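## Task

Start: four closed cases on the south pallet (by the +y end) and two on the north pallet (by the -y end). Lid labels give gross weight in kg. Redistribute so the north pallet holds at most 62.5 kg and the south pallet at most 20.5 kg. All six cases must sit directly on a pallet deck, none on top of another, none overhanging an edge by more than about two finger widths. A fallen case may be picked up again but must end lid up. Finish by releasing and moving clear; nothing may depend on the robot holding it.

## Robot and tools

ROBOT. Two arms, left_arm and right_arm, each ending in a vacuum tool with four suction cups. Each arm's base rides its own carriage on one shared track that runs along y at x = 0 (y = 0 is mid-track). left_rail carries left_arm on the +y half (position_m 0.6 to 3 m); right_rail carries right_arm on the -y half (-3 to -0.6 m). A base sits at x = 0, y = its carriage position, z = 0.04 m, facing +x.

SCENE FRAME. Fixed to the table: table top z = 0, +z up, +x the direction the arms face, +y to their left. The table starts at x = 0.50 m and spans y -0.90 to 0.90; beyond that the floor is 0.53 m below z = 0, where the pallets stand. cam_pallet_north views the -y end, cam_pallet_south the +y end; in both, +y runs roughly rightward in the image. Other cameras: cam_high, cam_low, cam_left_wrist, cam_right_wrist. The names left/right are not image sides.

TOOL. The cup point is the centre of the four cup rims; cups point along the cup point's +z. Cups sit at x = -62 and +62 mm and y = -104.5 mm (channel a) and +104.5 mm (channel b) in the tool's own axes; the rims cover 227 x 312 mm. Each channel's two cups share one vacuum, so both must seal on a flat, smooth area with no edges or holes beneath. Cups compress up to about 21 mm under press or vacuum.

execute_actions(actions): a list of actions run in sequence; an empty list just returns state and images. Each action may hold "rows", "steps", "until", and device keys left_rail / right_rail.
- rows: 1 to 15 rows, one per control step (1/30 s). Every row is a single list of 16 numbers in [-1, 1] covering both arms: left dx, dy, dz, rx, ry, rz, left suction_a, suction_b, then right dx, dy, dz, rx, ry, rz, right suction_a, suction_b. dx..rz are an OFFSET, not a pose: the target relative to the cup point's measured pose when the action began (for a call's first action, the last reported pose), expressed in the cup point's own axes. Each row is measured from that same start, not from the previous row. Scale: 1.0 = 0.6 m for dx/dy/dz, 180 degrees for the rotation vector rx/ry/rz. Per step the command is clipped to 100 mm and 16 degrees from the current pose. Suction values: 0 off, 1 full on (above 0.01 counts as on); they latch, so resend an arm's current suction values to keep them, since 0 is an active command.
- steps: 1 to 450 (default 15), at least the number of rows. After the last row the arms keep chasing that row's target. Large moves may need more steps or a follow-up action.
- until: stops the action early when all conditions hold, e.g. {"left_rail": {"position_status": ["!=", "moving"]}} or {"all": {"status": "ended"}} / {"any": {"status": "ended"}}. Numbers need a comparison (=, !=, <, <=, >, >=). It does not halt the arms.
- Rail command: {"left_rail": {"position_m": p, "speed_m_s": v}} sets an absolute carriage position in metres along y; speed 0.01 to 1 m/s (starts at 1, persists). {"stop": true} alone halts it. Rows never move carriages, but a carriage moving carries its arm's tool along. Wait for arrival before precise tool moves. Out-of-range values refuse the whole call.

RESULTS. Per arm: end_effector_position (m) and end_effector_quat_wxyz in the scene frame, velocities, Hand target, suction_measured_a/b (0 to 1; airtight gives 0.83+, cardboard leaks lower; settles in about 1.3 s), part_present_a/b (1 above 0.09), Joint positions/velocities (rail then six joints), Wrist force/torque in tool axes (offset up to ~10 N, noisy). Rails report position_m, position_status (moving, done, contact_stop, time_out, stopped, stopped_with_arm, stopped_for_other_arm) and position_answer (taken/not_taken). "pose unreachable" means the clearance check altered or blocked a command; that carriage brakes. On stopped_with_arm send followable rows then resend; on stopped_for_other_arm move the arms apart, wait 30 steps, resend.

zoom_image(camera, region): region [x0, y0, x1, y1] in pixels of that camera's last image, at most 504 x 504; use it to read lid labels.

finished_scene(scene): ends scene 1 or 2 irreversibly and reports success; the next scene's task comes back in its result.

PICK AND PLACE. Approach slowly, press rims fully onto the lid, switch on, wait for the reading, lift gradually (ramp offsets about 0.01 per row). Hold cases centred; heavy, off-centre or fast-moving loads can tear free. To release: lower in tiny steps until contact, then in a single action turn both channels off and back straight away. Do not sit still while switching off over a resting case (force can trip a fault), and do not leave the tool still while switching on over a loose case (it may be lifted).

AVOID. Contact force of 400 N or joint torques at their limits (wrist joints 98.4 N m, elbow 398, shoulder 678) stop that arm for 10 s. Never let the arms, tools, cameras or a held case collide or press hard together; the clearance check does not protect held objects. For handovers, set down, turn the giver off before the taker turns on, and lift the giver clear. Don't knock anything out of the work area, drop, slam or stack cases. A loose object may occasionally be nudged by the scene. The robot keeps moving while you think.

Each tool is called after "Emit:" as name(argument=value, ...) on one line, values as JSON.

## Session

Emit:
execute_actions(actions=[])

Scene clock: 0.00 s.
left_arm: end_effector_position=(+0.8513, +1.1509, +0.4407) suction_measured_a=0.01 part_present_a=0 suction_measured_b=0.01 part_present_b=0 end_effector_quat_wxyz=(+0.001, +0.001, +1.000, -0.001) end_effector_velocity=(-0.000, +0.000, +0.000) end_effector_angular_velocity=(-0.000, -0.000, +0.000) | right_arm: end_effector_position=(+0.8498, -1.4717, +0.4404) suction_measured_a=0.00 part_present_a=0 suction_measured_b=0.00 part_present_b=0 end_effector_quat_wxyz=(+0.000, -0.001, +1.000, -0.000) end_effector_velocity=(-0.000, +0.000, +0.000) end_effector_angular_velocity=(-0.000, -0.000, +0.000)
Joint positions: left_arm=[ 1.152 -0.24  -1.498  2.091 -2.166 -1.571  1.333] | right_arm=[-1.472 -0.238 -1.499  2.092 -2.165 -1.571  1.332]
Joint velocities: left_arm=[ 0.  0. -0.  0. -0.  0. -0.] | right_arm=[ 0.  0. -0.  0. -0.  0.  0.]
Wrist force (N, on the end effector, along its own x y z axes, offset not removed): no reading
Wrist torque (N m, same axes, about the end effector's origin, offset not removed): no reading
Hand target (left_arm): +0.851, +1.151, +0.441; +0.001, +0.001, +1.000, -0.001
Hand target (right_arm): +0.850, -1.472, +0.440; +0.000, -0.001, +1.000, -0.000
left_rail: position_m=1.152 position_m_goal=1.152 speed_m_s=1.00 position_status=done position_answer=taken refusals=0
right_rail: position_m=-1.472 position_m_goal=-1.472 speed_m_s=1.00 position_status=done position_answer=taken refusals=0

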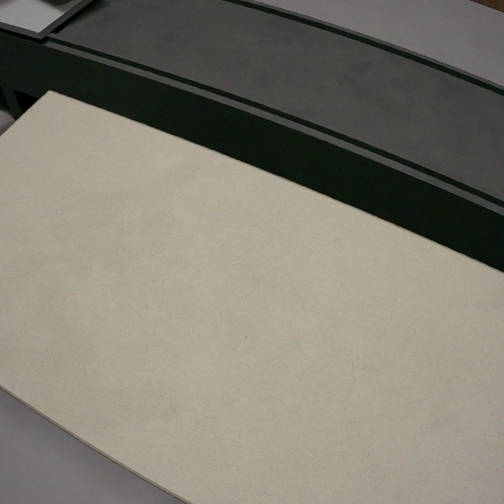

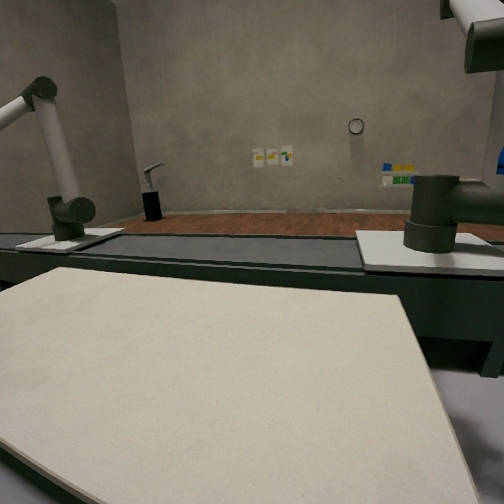

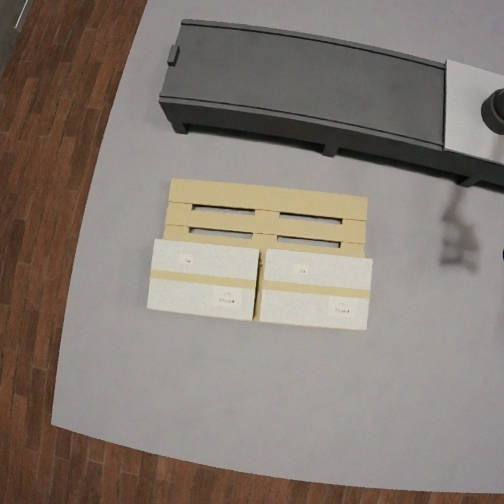

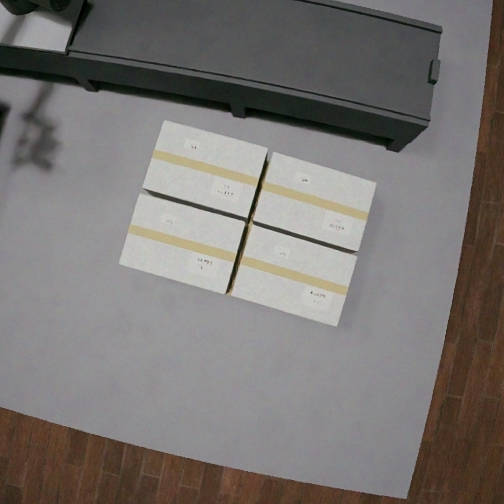

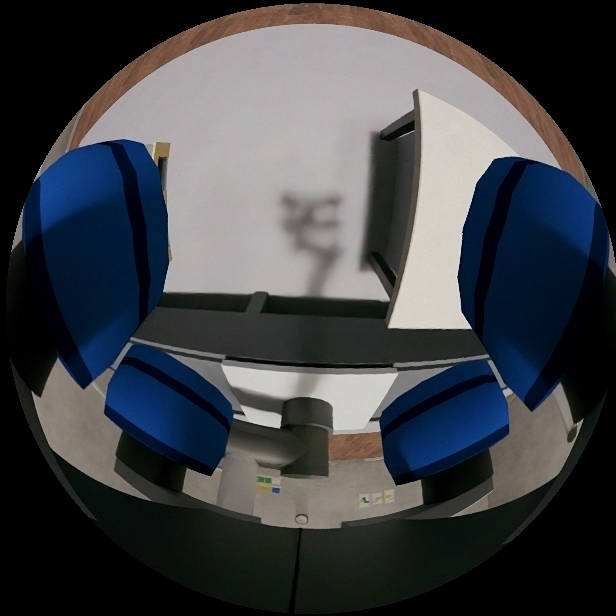

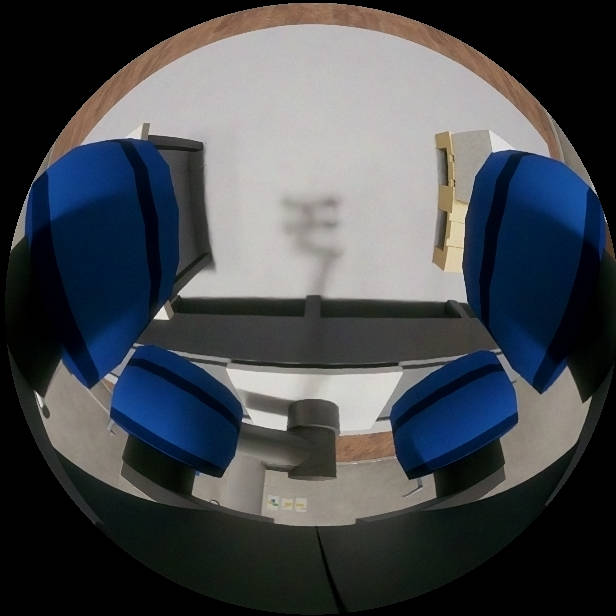

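Emit:
execute_actions(actions=[{"left_rail":{"position_m":2.5},"right_rail":{"position_m":-2.3},"rows":[[-0.2,0,0.55,0,0,0,0,0,-0.6,0,0.55,0,0,0,0,0]],"steps":60}])

Emit:
zoom_image(camera="cam_left_wrist", region=[200, 60, 460, 390])

Emit:
zoom_image(camera="cam_right_wrist", region=[200, 120, 460, 350])

Emit:
execute_actions(actions=[{"left_rail":{"position_m":3.0},"right_rail":{"position_m":-2.9},"rows":[[-0.1,0.1,0,0,0,0,0,0,0,0,0,0,0,0,0,0]],"steps":36}])

Emit:
zoom_image(camera="cam_left_wrist", region=[200, 60, 460, 390])

Emit:
zoom_image(camera="cam_right_wrist", region=[200, 120, 460, 350])

Scene clock: 14.03 s.
left_arm: end_effector_position=(+0.9714, +2.4986, +0.1104) suction_measured_a=0.01 part_present_a=0 suction_measured_b=0.01 part_present_b=0 end_effector_quat_wxyz=(+0.001, +0.001, +1.000, -0.001) end_effector_velocity=(-0.000, -0.000, -0.000) end_effector_angular_velocity=(+0.000, +0.000, -0.000) | right_arm: end_effector_position=(+1.2099, -2.2990, +0.1107) suction_measured_a=0.00 part_present_a=0 suction_measured_b=0.00 part_present_b=0 end_effector_quat_wxyz=(+0.000, -0.001, +1.000, -0.000) end_effector_velocity=(+0.000, -0.000, -0.000) end_effector_angular_velocity=(+0.000, +0.000, -0.000)
Joint positions: left_arm=[ 2.5   -0.21  -1.058  2.1   -2.615 -1.571  1.363] | right_arm=[-2.3   -0.166 -0.882  1.723 -2.413 -1.571  1.404]
Joint velocities: left_arm=[ 0. -0.  0.  0. -0.  0.  0.] | right_arm=[ 0. -0.  0. -0.  0. -0.  0.]
Wrist force (N, on the end effector, along its own x y z axes, offset not removed): left_arm=[-0.9 -1.3 3.9] | right_arm=[-1.2 5.6 -0.3]
Wrist torque (N m, same axes, about the end effector's origin, offset not removed): left_arm=[-0.02 0.02 -0.13] | right_arm=[1.21 -0.10 -0.35]
Hand target (left_arm): +0.971, +2.498, +0.110; +0.001, +0.001, +1.000, -0.001
Hand target (right_arm): +1.210, -2.299, +0.111; +0.000, -0.001, +1.000, -0.000
Off the commanded pose (left_arm): 0.001 m, 0 deg.
Off the commanded pose (right_arm): 0.000 m, 0 deg.
left_rail: position_m=2.500 position_m_goal=2.500 speed_m_s=1.00 position_status=done position_answer=taken refusals=0
right_rail: position_m=-2.300 position_m_goal=-2.300 speed_m_s=1.00 position_status=done position_answer=taken refusals=0

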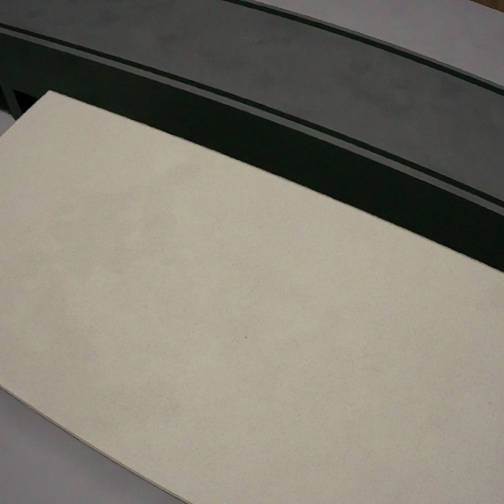

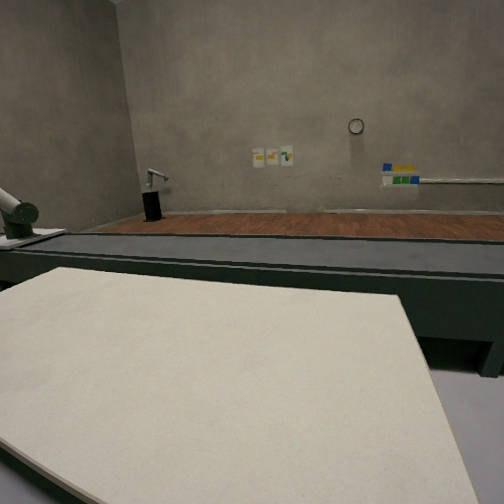

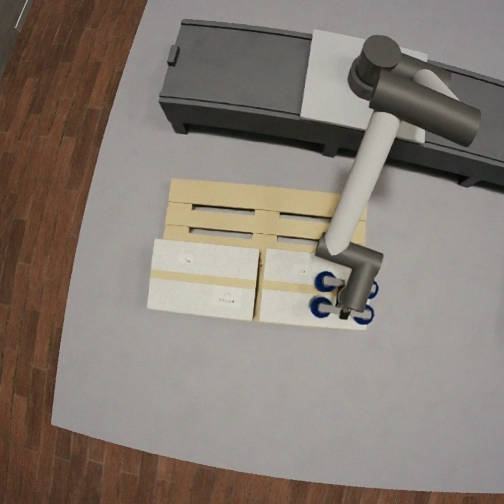

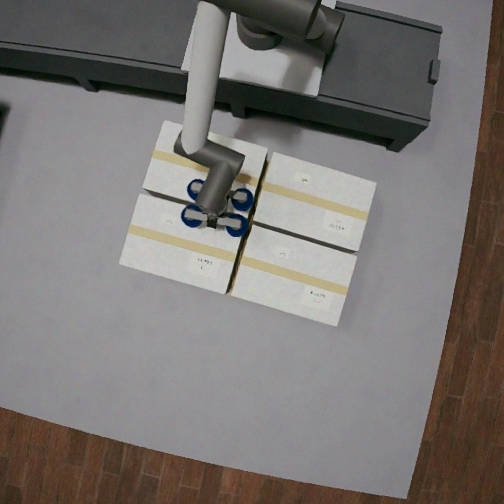

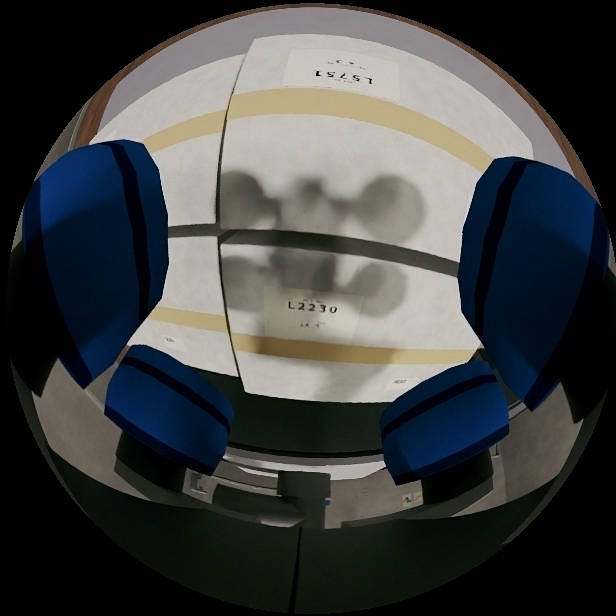

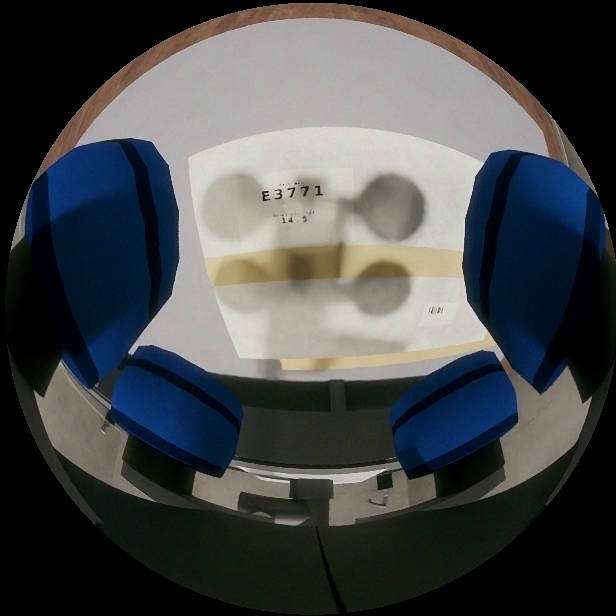

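Region (200, 60, 460, 390) of cam_left_wrist's 616x616 image, scaled by 1.527, with more detail than that image has; it fills the left 397 columns of this view, and the rest is white.

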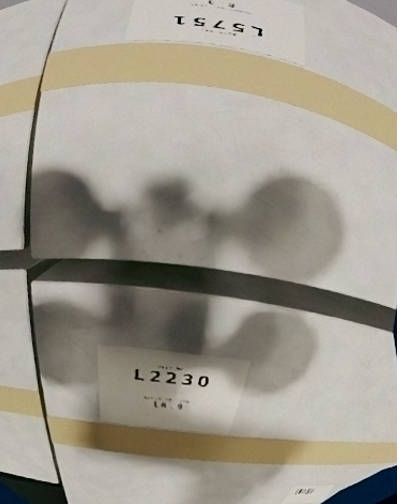

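Region (200, 120, 460, 350) of cam_right_wrist's 616x616 image, scaled by 1.938, with more detail than that image has; it fills the top 446 rows of this view, and the rest is white.

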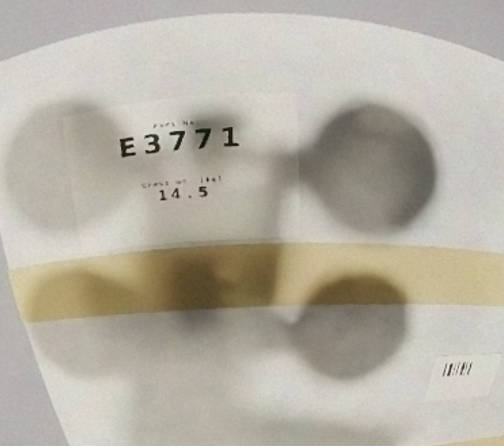

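Scene clock: 15.23 s.
left_arm: end_effector_position=(+1.0315, +3.0586, +0.1104) suction_measured_a=0.01 part_present_a=0 suction_measured_b=0.01 part_present_b=0 end_effector_quat_wxyz=(+0.001, +0.001, +1.000, -0.000) end_effector_velocity=(-0.000, +0.000, -0.000) end_effector_angular_velocity=(+0.000, +0.000, -0.000) | right_arm: end_effector_position=(+1.2099, -2.8992, +0.1107) suction_measured_a=0.00 part_present_a=0 suction_measured_b=0.00 part_present_b=0 end_effector_quat_wxyz=(+0.000, -0.001, +1.000, -0.000) end_effector_velocity=(-0.000, +0.001, +0.000) end_effector_angular_velocity=(-0.000, -0.000, +0.001)
Joint positions: left_arm=[ 3.    -0.139 -1.015  2.007 -2.565 -1.571  1.434] | right_arm=[-2.9   -0.166 -0.882  1.723 -2.413 -1.571  1.404]
Joint velocities: left_arm=[ 0. -0.  0. -0.  0. -0.  0.] | right_arm=[ 0.     0.001 -0.     0.    -0.    -0.    -0.   ]
Wrist force (N, on the end effector, along its own x y z axes, offset not removed): left_arm=[-5.6 0.5 -0.9] | right_arm=[-1.6 4.1 -0.7]
Wrist torque (N m, same axes, about the end effector's origin, offset not removed): left_arm=[0.13 0.72 -0.10] | right_arm=[1.05 -0.11 -0.25]
Hand target (left_arm): +1.032, +3.059, +0.110; +0.001, +0.001, +1.000, -0.000
Hand target (right_arm): +1.210, -2.899, +0.111; +0.000, -0.001, +1.000, -0.000
Off the commanded pose (left_arm): 0.000 m, 0 deg.
Off the commanded pose (right_arm): 0.000 m, 0 deg.
left_rail: position_m=3.000 position_m_goal=3.000 speed_m_s=1.00 position_status=done position_answer=taken refusals=0
right_rail: position_m=-2.900 position_m_goal=-2.900 speed_m_s=1.00 position_status=done position_answer=taken refusals=0

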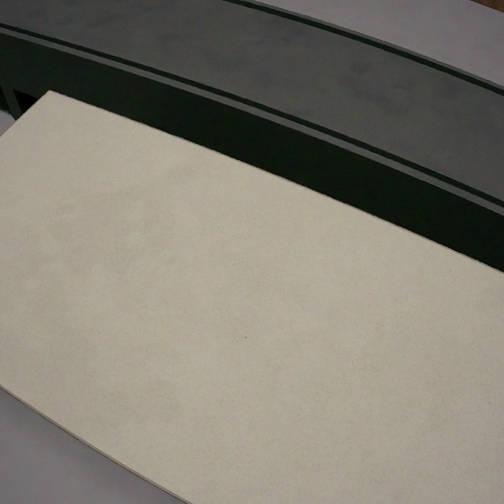

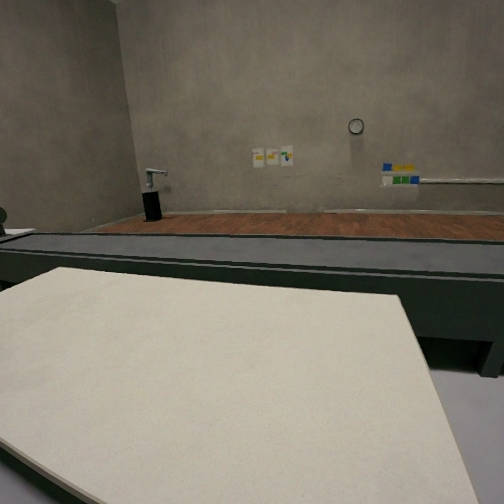

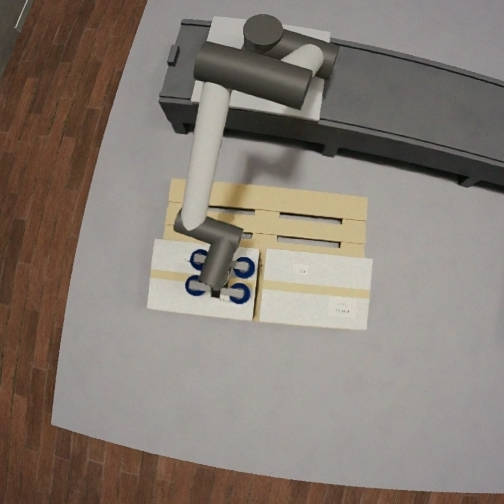

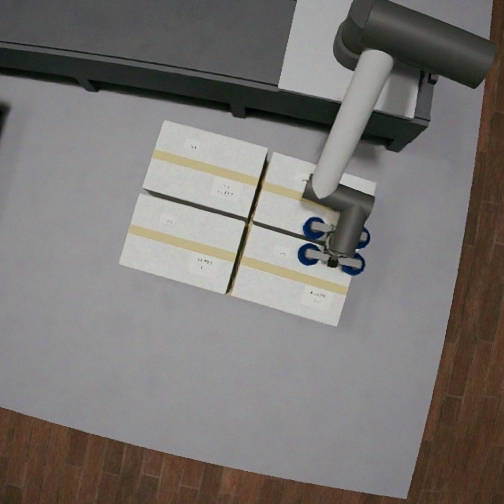

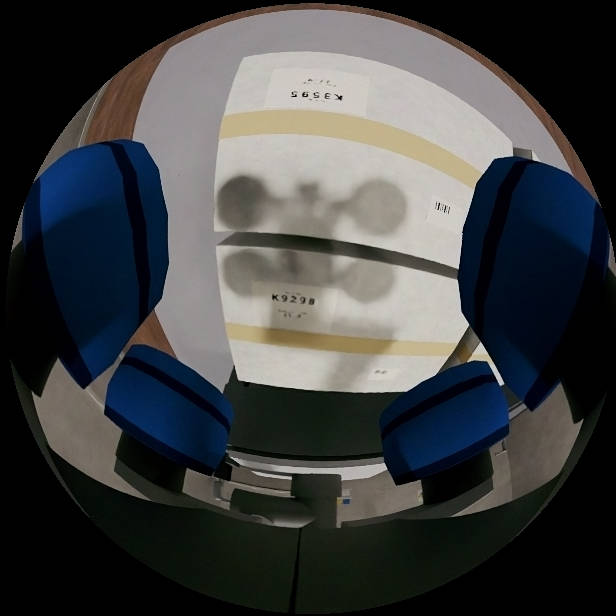

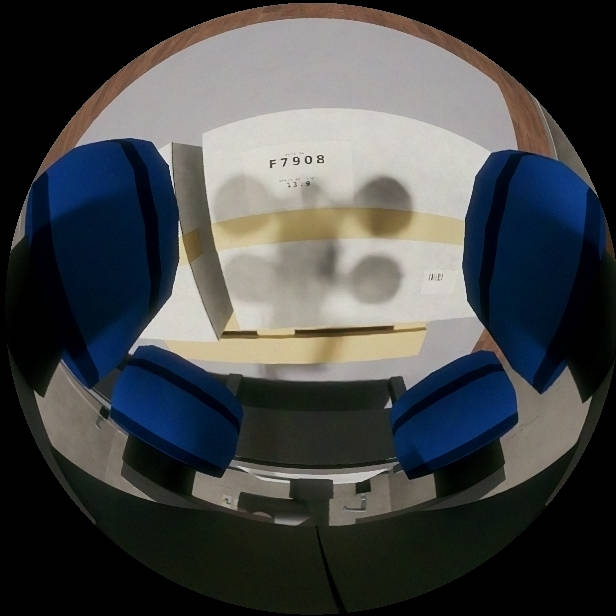

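Region (200, 60, 460, 390) of cam_left_wrist's 616x616 image, scaled by 1.527, with more detail than that image has; it fills the left 397 columns of this view, and the rest is white.

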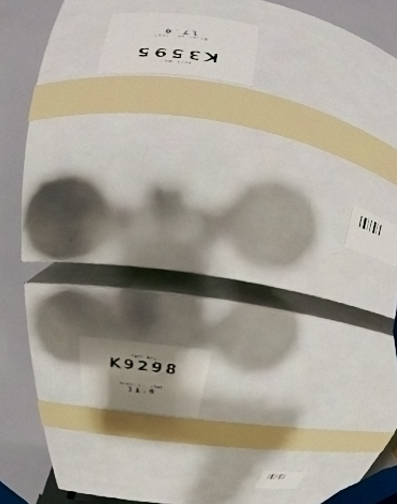

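Region (200, 120, 460, 350) of cam_right_wrist's 616x616 image, scaled by 1.938, with more detail than that image has; it fills the top 446 rows of this view, and the rest is white.

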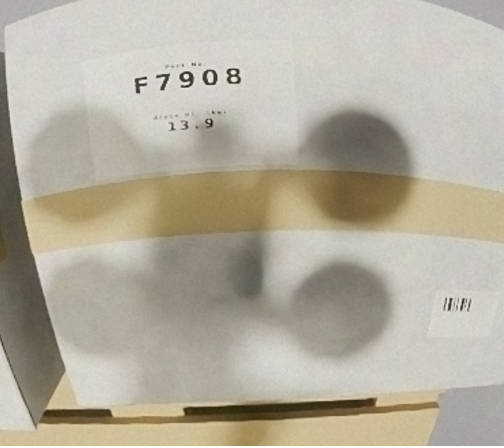

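Emit:
zoom_image(camera="cam_left_wrist", region=[270, 65, 370, 115])

Emit:
zoom_image(camera="cam_left_wrist", region=[250, 280, 350, 330])

Region (270, 65, 370, 115) of cam_left_wrist's 616x616 image, scaled by 5.040, with more detail than that image has.

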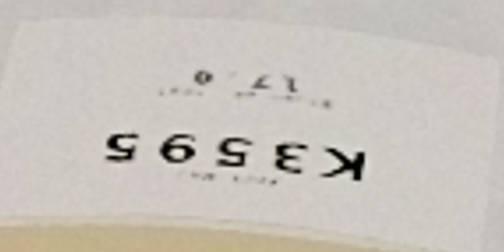

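Region (250, 280, 350, 330) of cam_left_wrist's 616x616 image, scaled by 5.040, with more detail than that image has.

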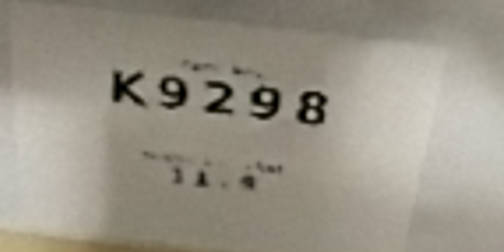

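Emit:
execute_actions(actions=[{"rows":[[-0.26,-0.24,0.28,0,0,0.03,0,0,0.4,0,0,0,0,0,0,0]],"steps":35}])

Scene clock: 28.30 s.
left_arm: end_effector_position=(+1.1869, +2.9145, -0.0575) suction_measured_a=0.01 part_present_a=0 suction_measured_b=0.01 part_present_b=0 end_effector_quat_wxyz=(+0.001, +0.048, +0.999, -0.001) end_effector_velocity=(+0.002, -0.001, -0.002) end_effector_angular_velocity=(+0.000, +0.000, -0.000) | right_arm: end_effector_position=(+0.9702, -2.8993, +0.1105) suction_measured_a=0.00 part_present_a=0 suction_measured_b=0.00 part_present_b=0 end_effector_quat_wxyz=(+0.000, -0.001, +1.000, -0.000) end_effector_velocity=(-0.002, -0.000, +0.000) end_effector_angular_velocity=(+0.000, -0.000, +0.000)
Joint positions: left_arm=[ 3.    -0.241 -0.737  1.768 -2.604 -1.571  1.426] | right_arm=[-2.9   -0.208 -1.059  2.101 -2.614 -1.571  1.362]
Joint velocities: left_arm=[ 0.    -0.001  0.004 -0.004  0.001 -0.    -0.   ] | right_arm=[ 0.    -0.001 -0.002  0.003 -0.002  0.    -0.001]
Wrist force (N, on the end effector, along its own x y z axes, offset not removed): left_arm=[-2.8 -0.3 0.3] | right_arm=[-0.1 5.5 -0.6]
Wrist torque (N m, same axes, about the end effector's origin, offset not removed): left_arm=[0.04 0.29 -0.12] | right_arm=[1.04 -0.14 -0.41]
Hand target (left_arm): +1.187, +2.914, -0.058; +0.001, +0.048, +0.999, -0.001
Hand target (right_arm): +0.970, -2.899, +0.111; +0.000, -0.001, +1.000, -0.000
Off the commanded pose (left_arm): 0.001 m, 0 deg.
Off the commanded pose (right_arm): 0.000 m, 0 deg.
left_rail: position_m=3.000 position_m_goal=3.000 speed_m_s=1.00 position_status=done position_answer=taken refusals=0
right_rail: position_m=-2.900 position_m_goal=-2.900 speed_m_s=1.00 position_status=done position_answer=taken refusals=0

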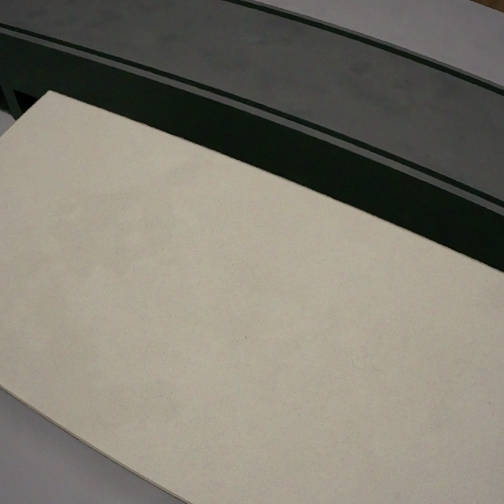

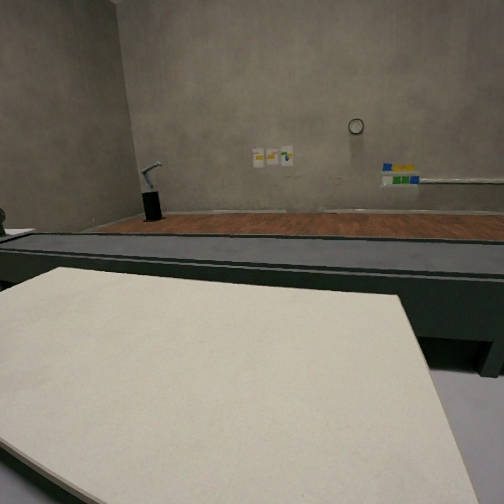

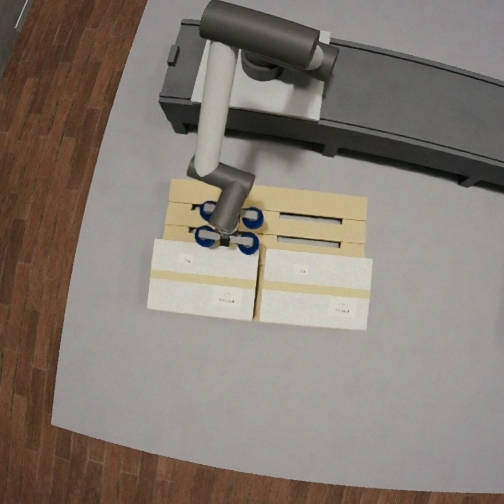

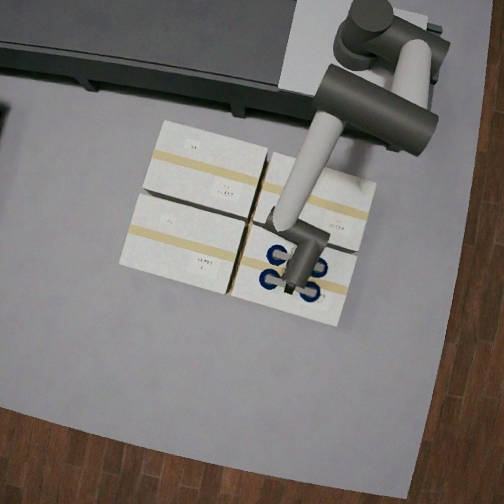

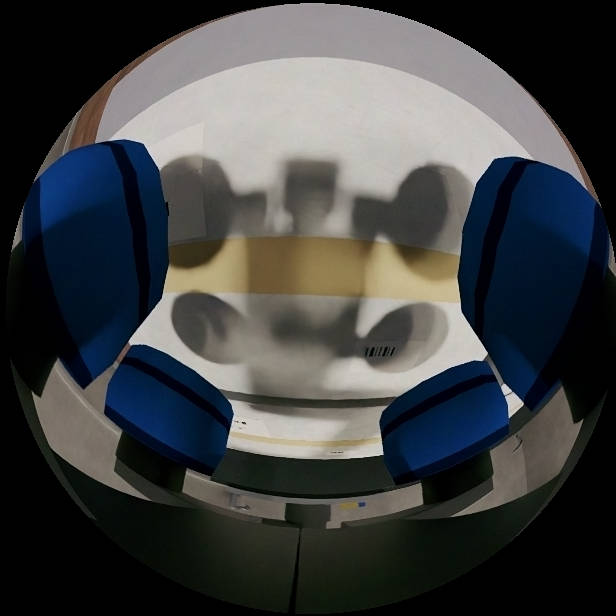

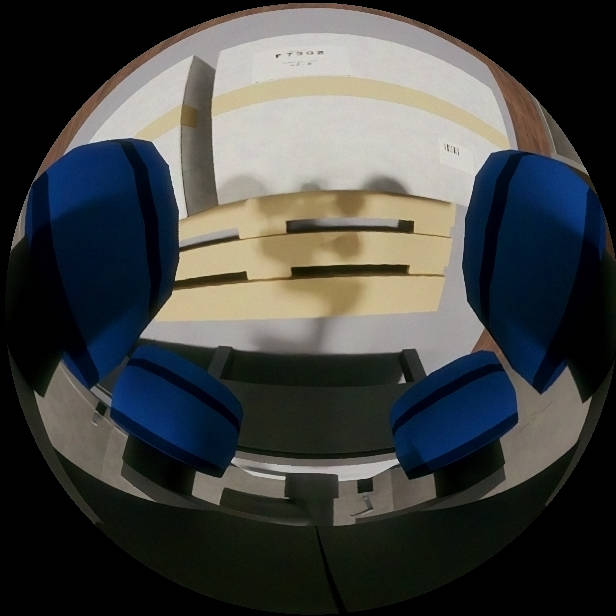

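Emit:
execute_actions(actions=[{"right_rail":{"position_m":-1.6},"rows":[[0,0,0.04,0,0,0,1,1,0,0,-0.5,0,0,0,0,0],[0,0,0.08,0,0,0,1,1,0,0,-0.5,0,0,0,0,0],[0,0,0.11,0,0,0,1,1,0,0,-0.5,0,0,0,0,0]],"steps":30}])

Scene clock: 34.47 s.
left_arm: end_effector_position=(+1.1869, +2.9144, -0.1235) suction_measured_a=0.01 part_present_a=0 suction_measured_b=0.01 part_present_b=0 end_effector_quat_wxyz=(+0.001, +0.048, +0.999, -0.001) end_effector_velocity=(+0.000, +0.000, -0.000) end_effector_angular_velocity=(+0.000, +0.000, +0.000) | right_arm: end_effector_position=(+0.9701, -2.1882, +0.4085) suction_measured_a=0.00 part_present_a=0 suction_measured_b=0.00 part_present_b=0 end_effector_quat_wxyz=(+0.001, -0.001, +1.000, -0.000) end_effector_velocity=(-0.000, +0.999, +0.015) end_effector_angular_velocity=(+0.001, +0.007, -0.001)
Joint positions: left_arm=[ 3.    -0.242 -0.669  1.759 -2.664 -1.571  1.426] | right_arm=[-2.189 -0.208 -1.344  1.958 -2.186 -1.571  1.362]
Joint velocities: left_arm=[ 0.  0.  0. -0. -0.  0.  0.] | right_arm=[ 1.    -0.001 -0.01  -0.014  0.031 -0.    -0.   ]
Wrist force (N, on the end effector, along its own x y z axes, offset not removed): left_arm=[-1.0 -2.6 0.5] | right_arm=[-2.3 3.5 -2.8]
Wrist torque (N m, same axes, about the end effector's origin, offset not removed): left_arm=[-0.32 0.12 -0.23] | right_arm=[0.95 -0.03 -0.32]
Hand target (left_arm): +1.187, +2.914, -0.124; +0.001, +0.048, +0.999, -0.001
Hand target (right_arm): +0.970, -2.133, +0.410; +0.000, -0.001, +1.000, -0.000
Off the commanded pose (left_arm): 0.000 m, 0 deg.
Off the commanded pose (right_arm): 0.002 m, 0 deg.
left_rail: position_m=3.000 position_m_goal=3.000 speed_m_s=1.00 position_status=done position_answer=taken refusals=0
right_rail: position_m=-2.189 position_m_goal=-1.600 speed_m_s=1.00 position_status=moving position_answer=taken refusals=0

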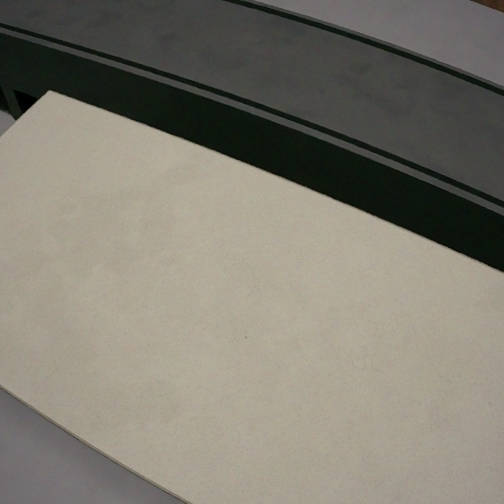

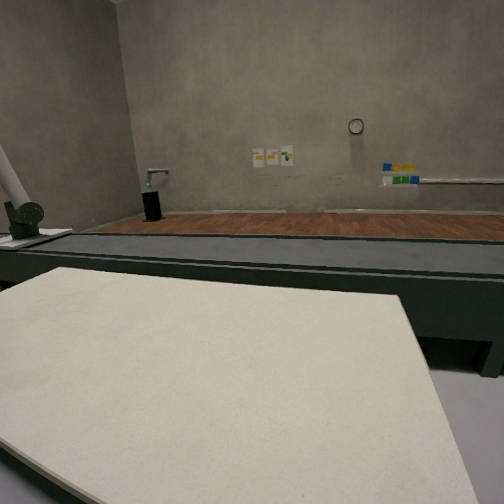

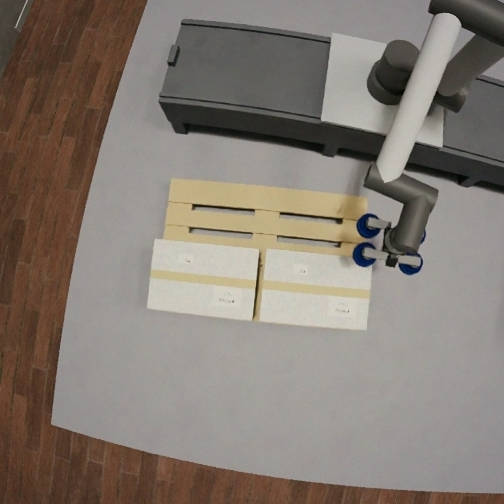

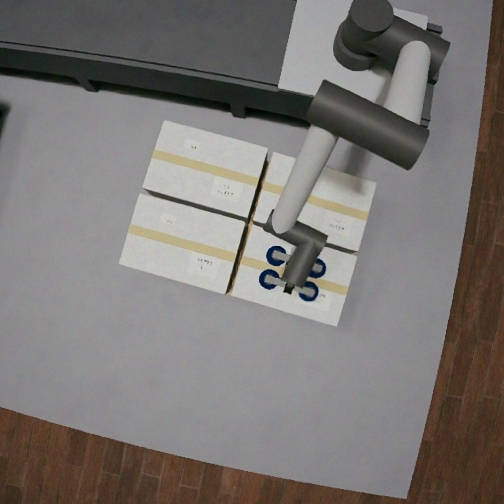

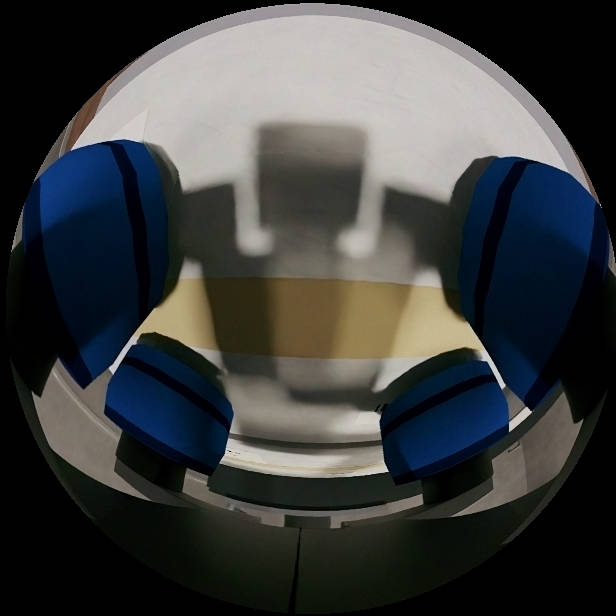

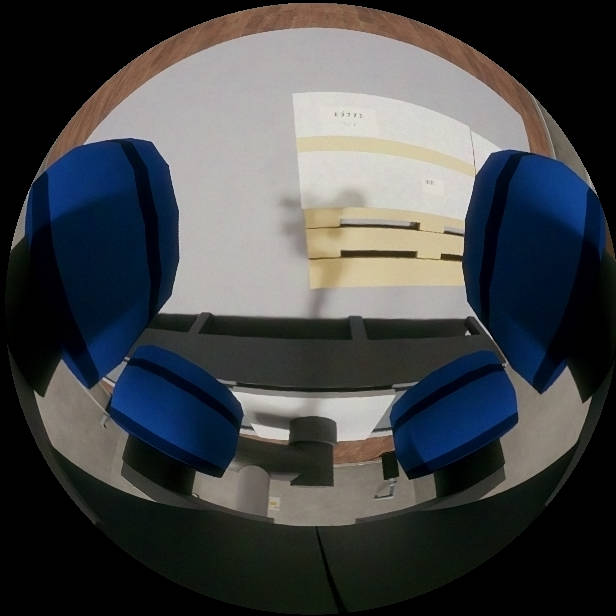

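Emit:
execute_actions(actions=[{"rows":[[-0.02,0,0.028,0,0,0,1,1,0,0,0,0,0,0,0,0]],"steps":35}])

Scene clock: 38.10 s.
left_arm: end_effector_position=(+1.1989, +2.9133, -0.1403) suction_measured_a=0.95 part_present_a=1 suction_measured_b=0.95 part_present_b=1 end_effector_quat_wxyz=(+0.001, +0.048, +0.999, -0.001) end_effector_velocity=(-0.000, +0.000, -0.000) end_effector_angular_velocity=(+0.000, +0.000, +0.000) | right_arm: end_effector_position=(+0.9701, -1.5990, +0.4085) suction_measured_a=0.00 part_present_a=0 suction_measured_b=0.00 part_present_b=0 end_effector_quat_wxyz=(+0.001, -0.001, +1.000, -0.000) end_effector_velocity=(-0.000, +0.000, -0.000) end_effector_angular_velocity=(+0.000, +0.000, +0.000)
Joint positions: left_arm=[ 3.    -0.24  -0.645  1.736 -2.665 -1.571  1.427] | right_arm=[-1.6   -0.208 -1.344  1.958 -2.186 -1.571  1.362]
Joint velocities: left_arm=[ 0.  0.  0. -0.  0. -0. -0.] | right_arm=[ 0.  0.  0.  0. -0.  0.  0.]
Wrist force (N, on the end effector, along its own x y z axes, offset not removed): left_arm=[-2.2 0.9 57.7] | right_arm=[-0.1 6.6 -0.5]
Wrist torque (N m, same axes, about the end effector's origin, offset not removed): left_arm=[-3.82 -0.54 -0.18] | right_arm=[1.25 -0.28 -0.33]
Hand target (left_arm): +1.199, +2.913, -0.140; +0.001, +0.048, +0.999, -0.001
Hand target (right_arm): +0.970, -1.599, +0.408; +0.001, -0.001, +1.000, -0.000
Off the commanded pose (left_arm): 0.000 m, 0 deg.
Off the commanded pose (right_arm): 0.000 m, 0 deg.
left_rail: position_m=3.000 position_m_goal=3.000 speed_m_s=1.00 position_status=done position_answer=taken refusals=0
right_rail: position_m=-1.600 position_m_goal=-1.600 speed_m_s=1.00 position_status=done position_answer=taken refusals=0

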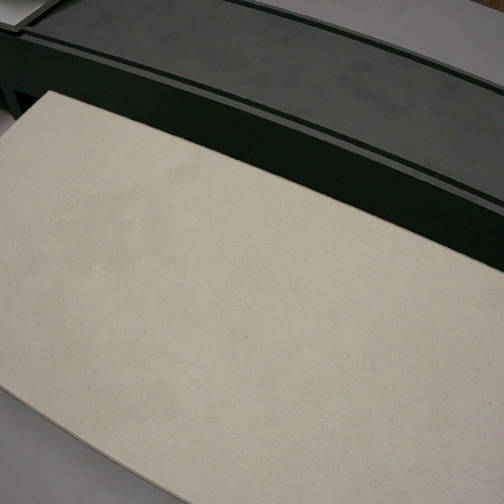

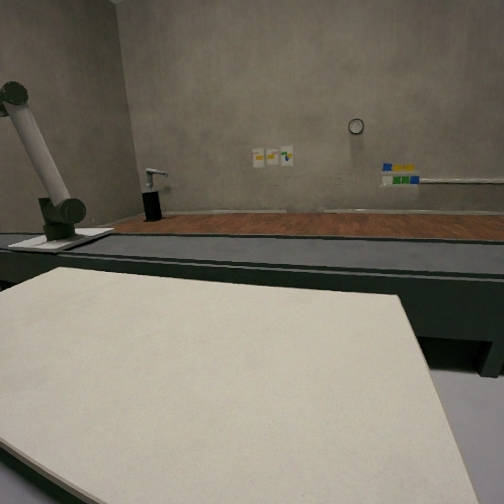

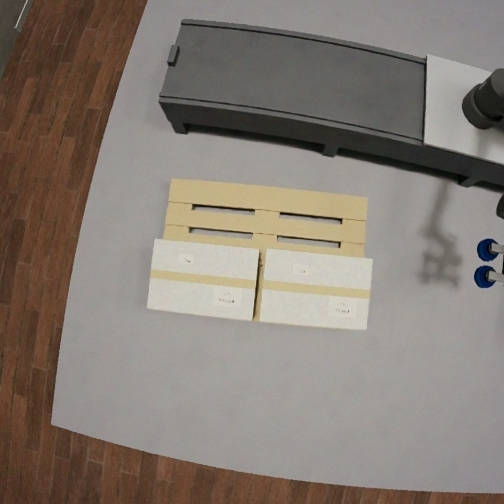

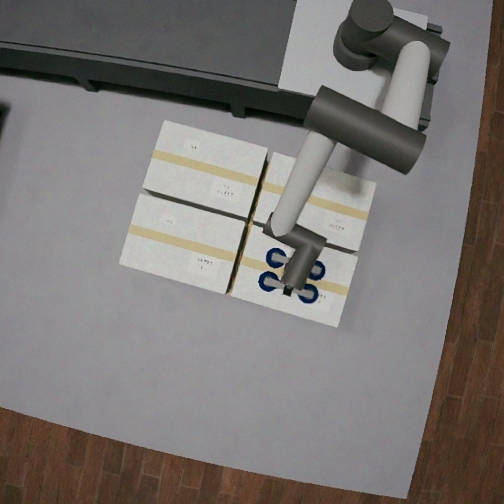

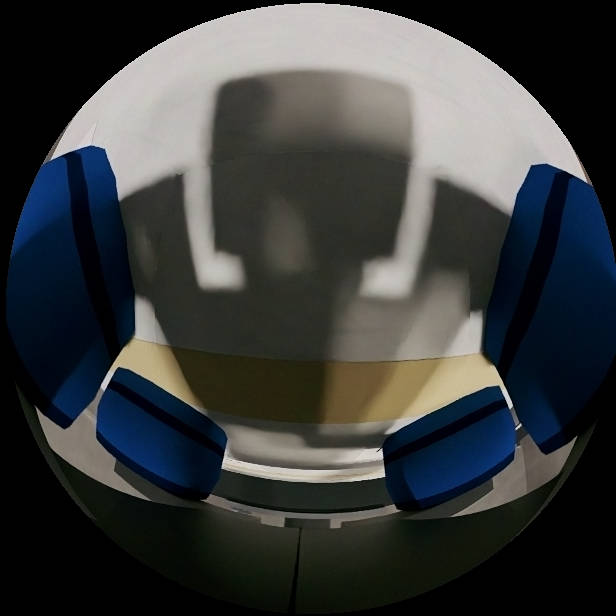

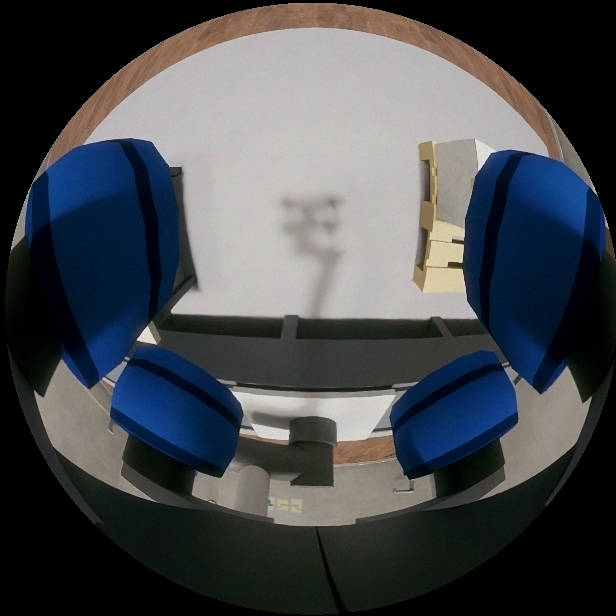

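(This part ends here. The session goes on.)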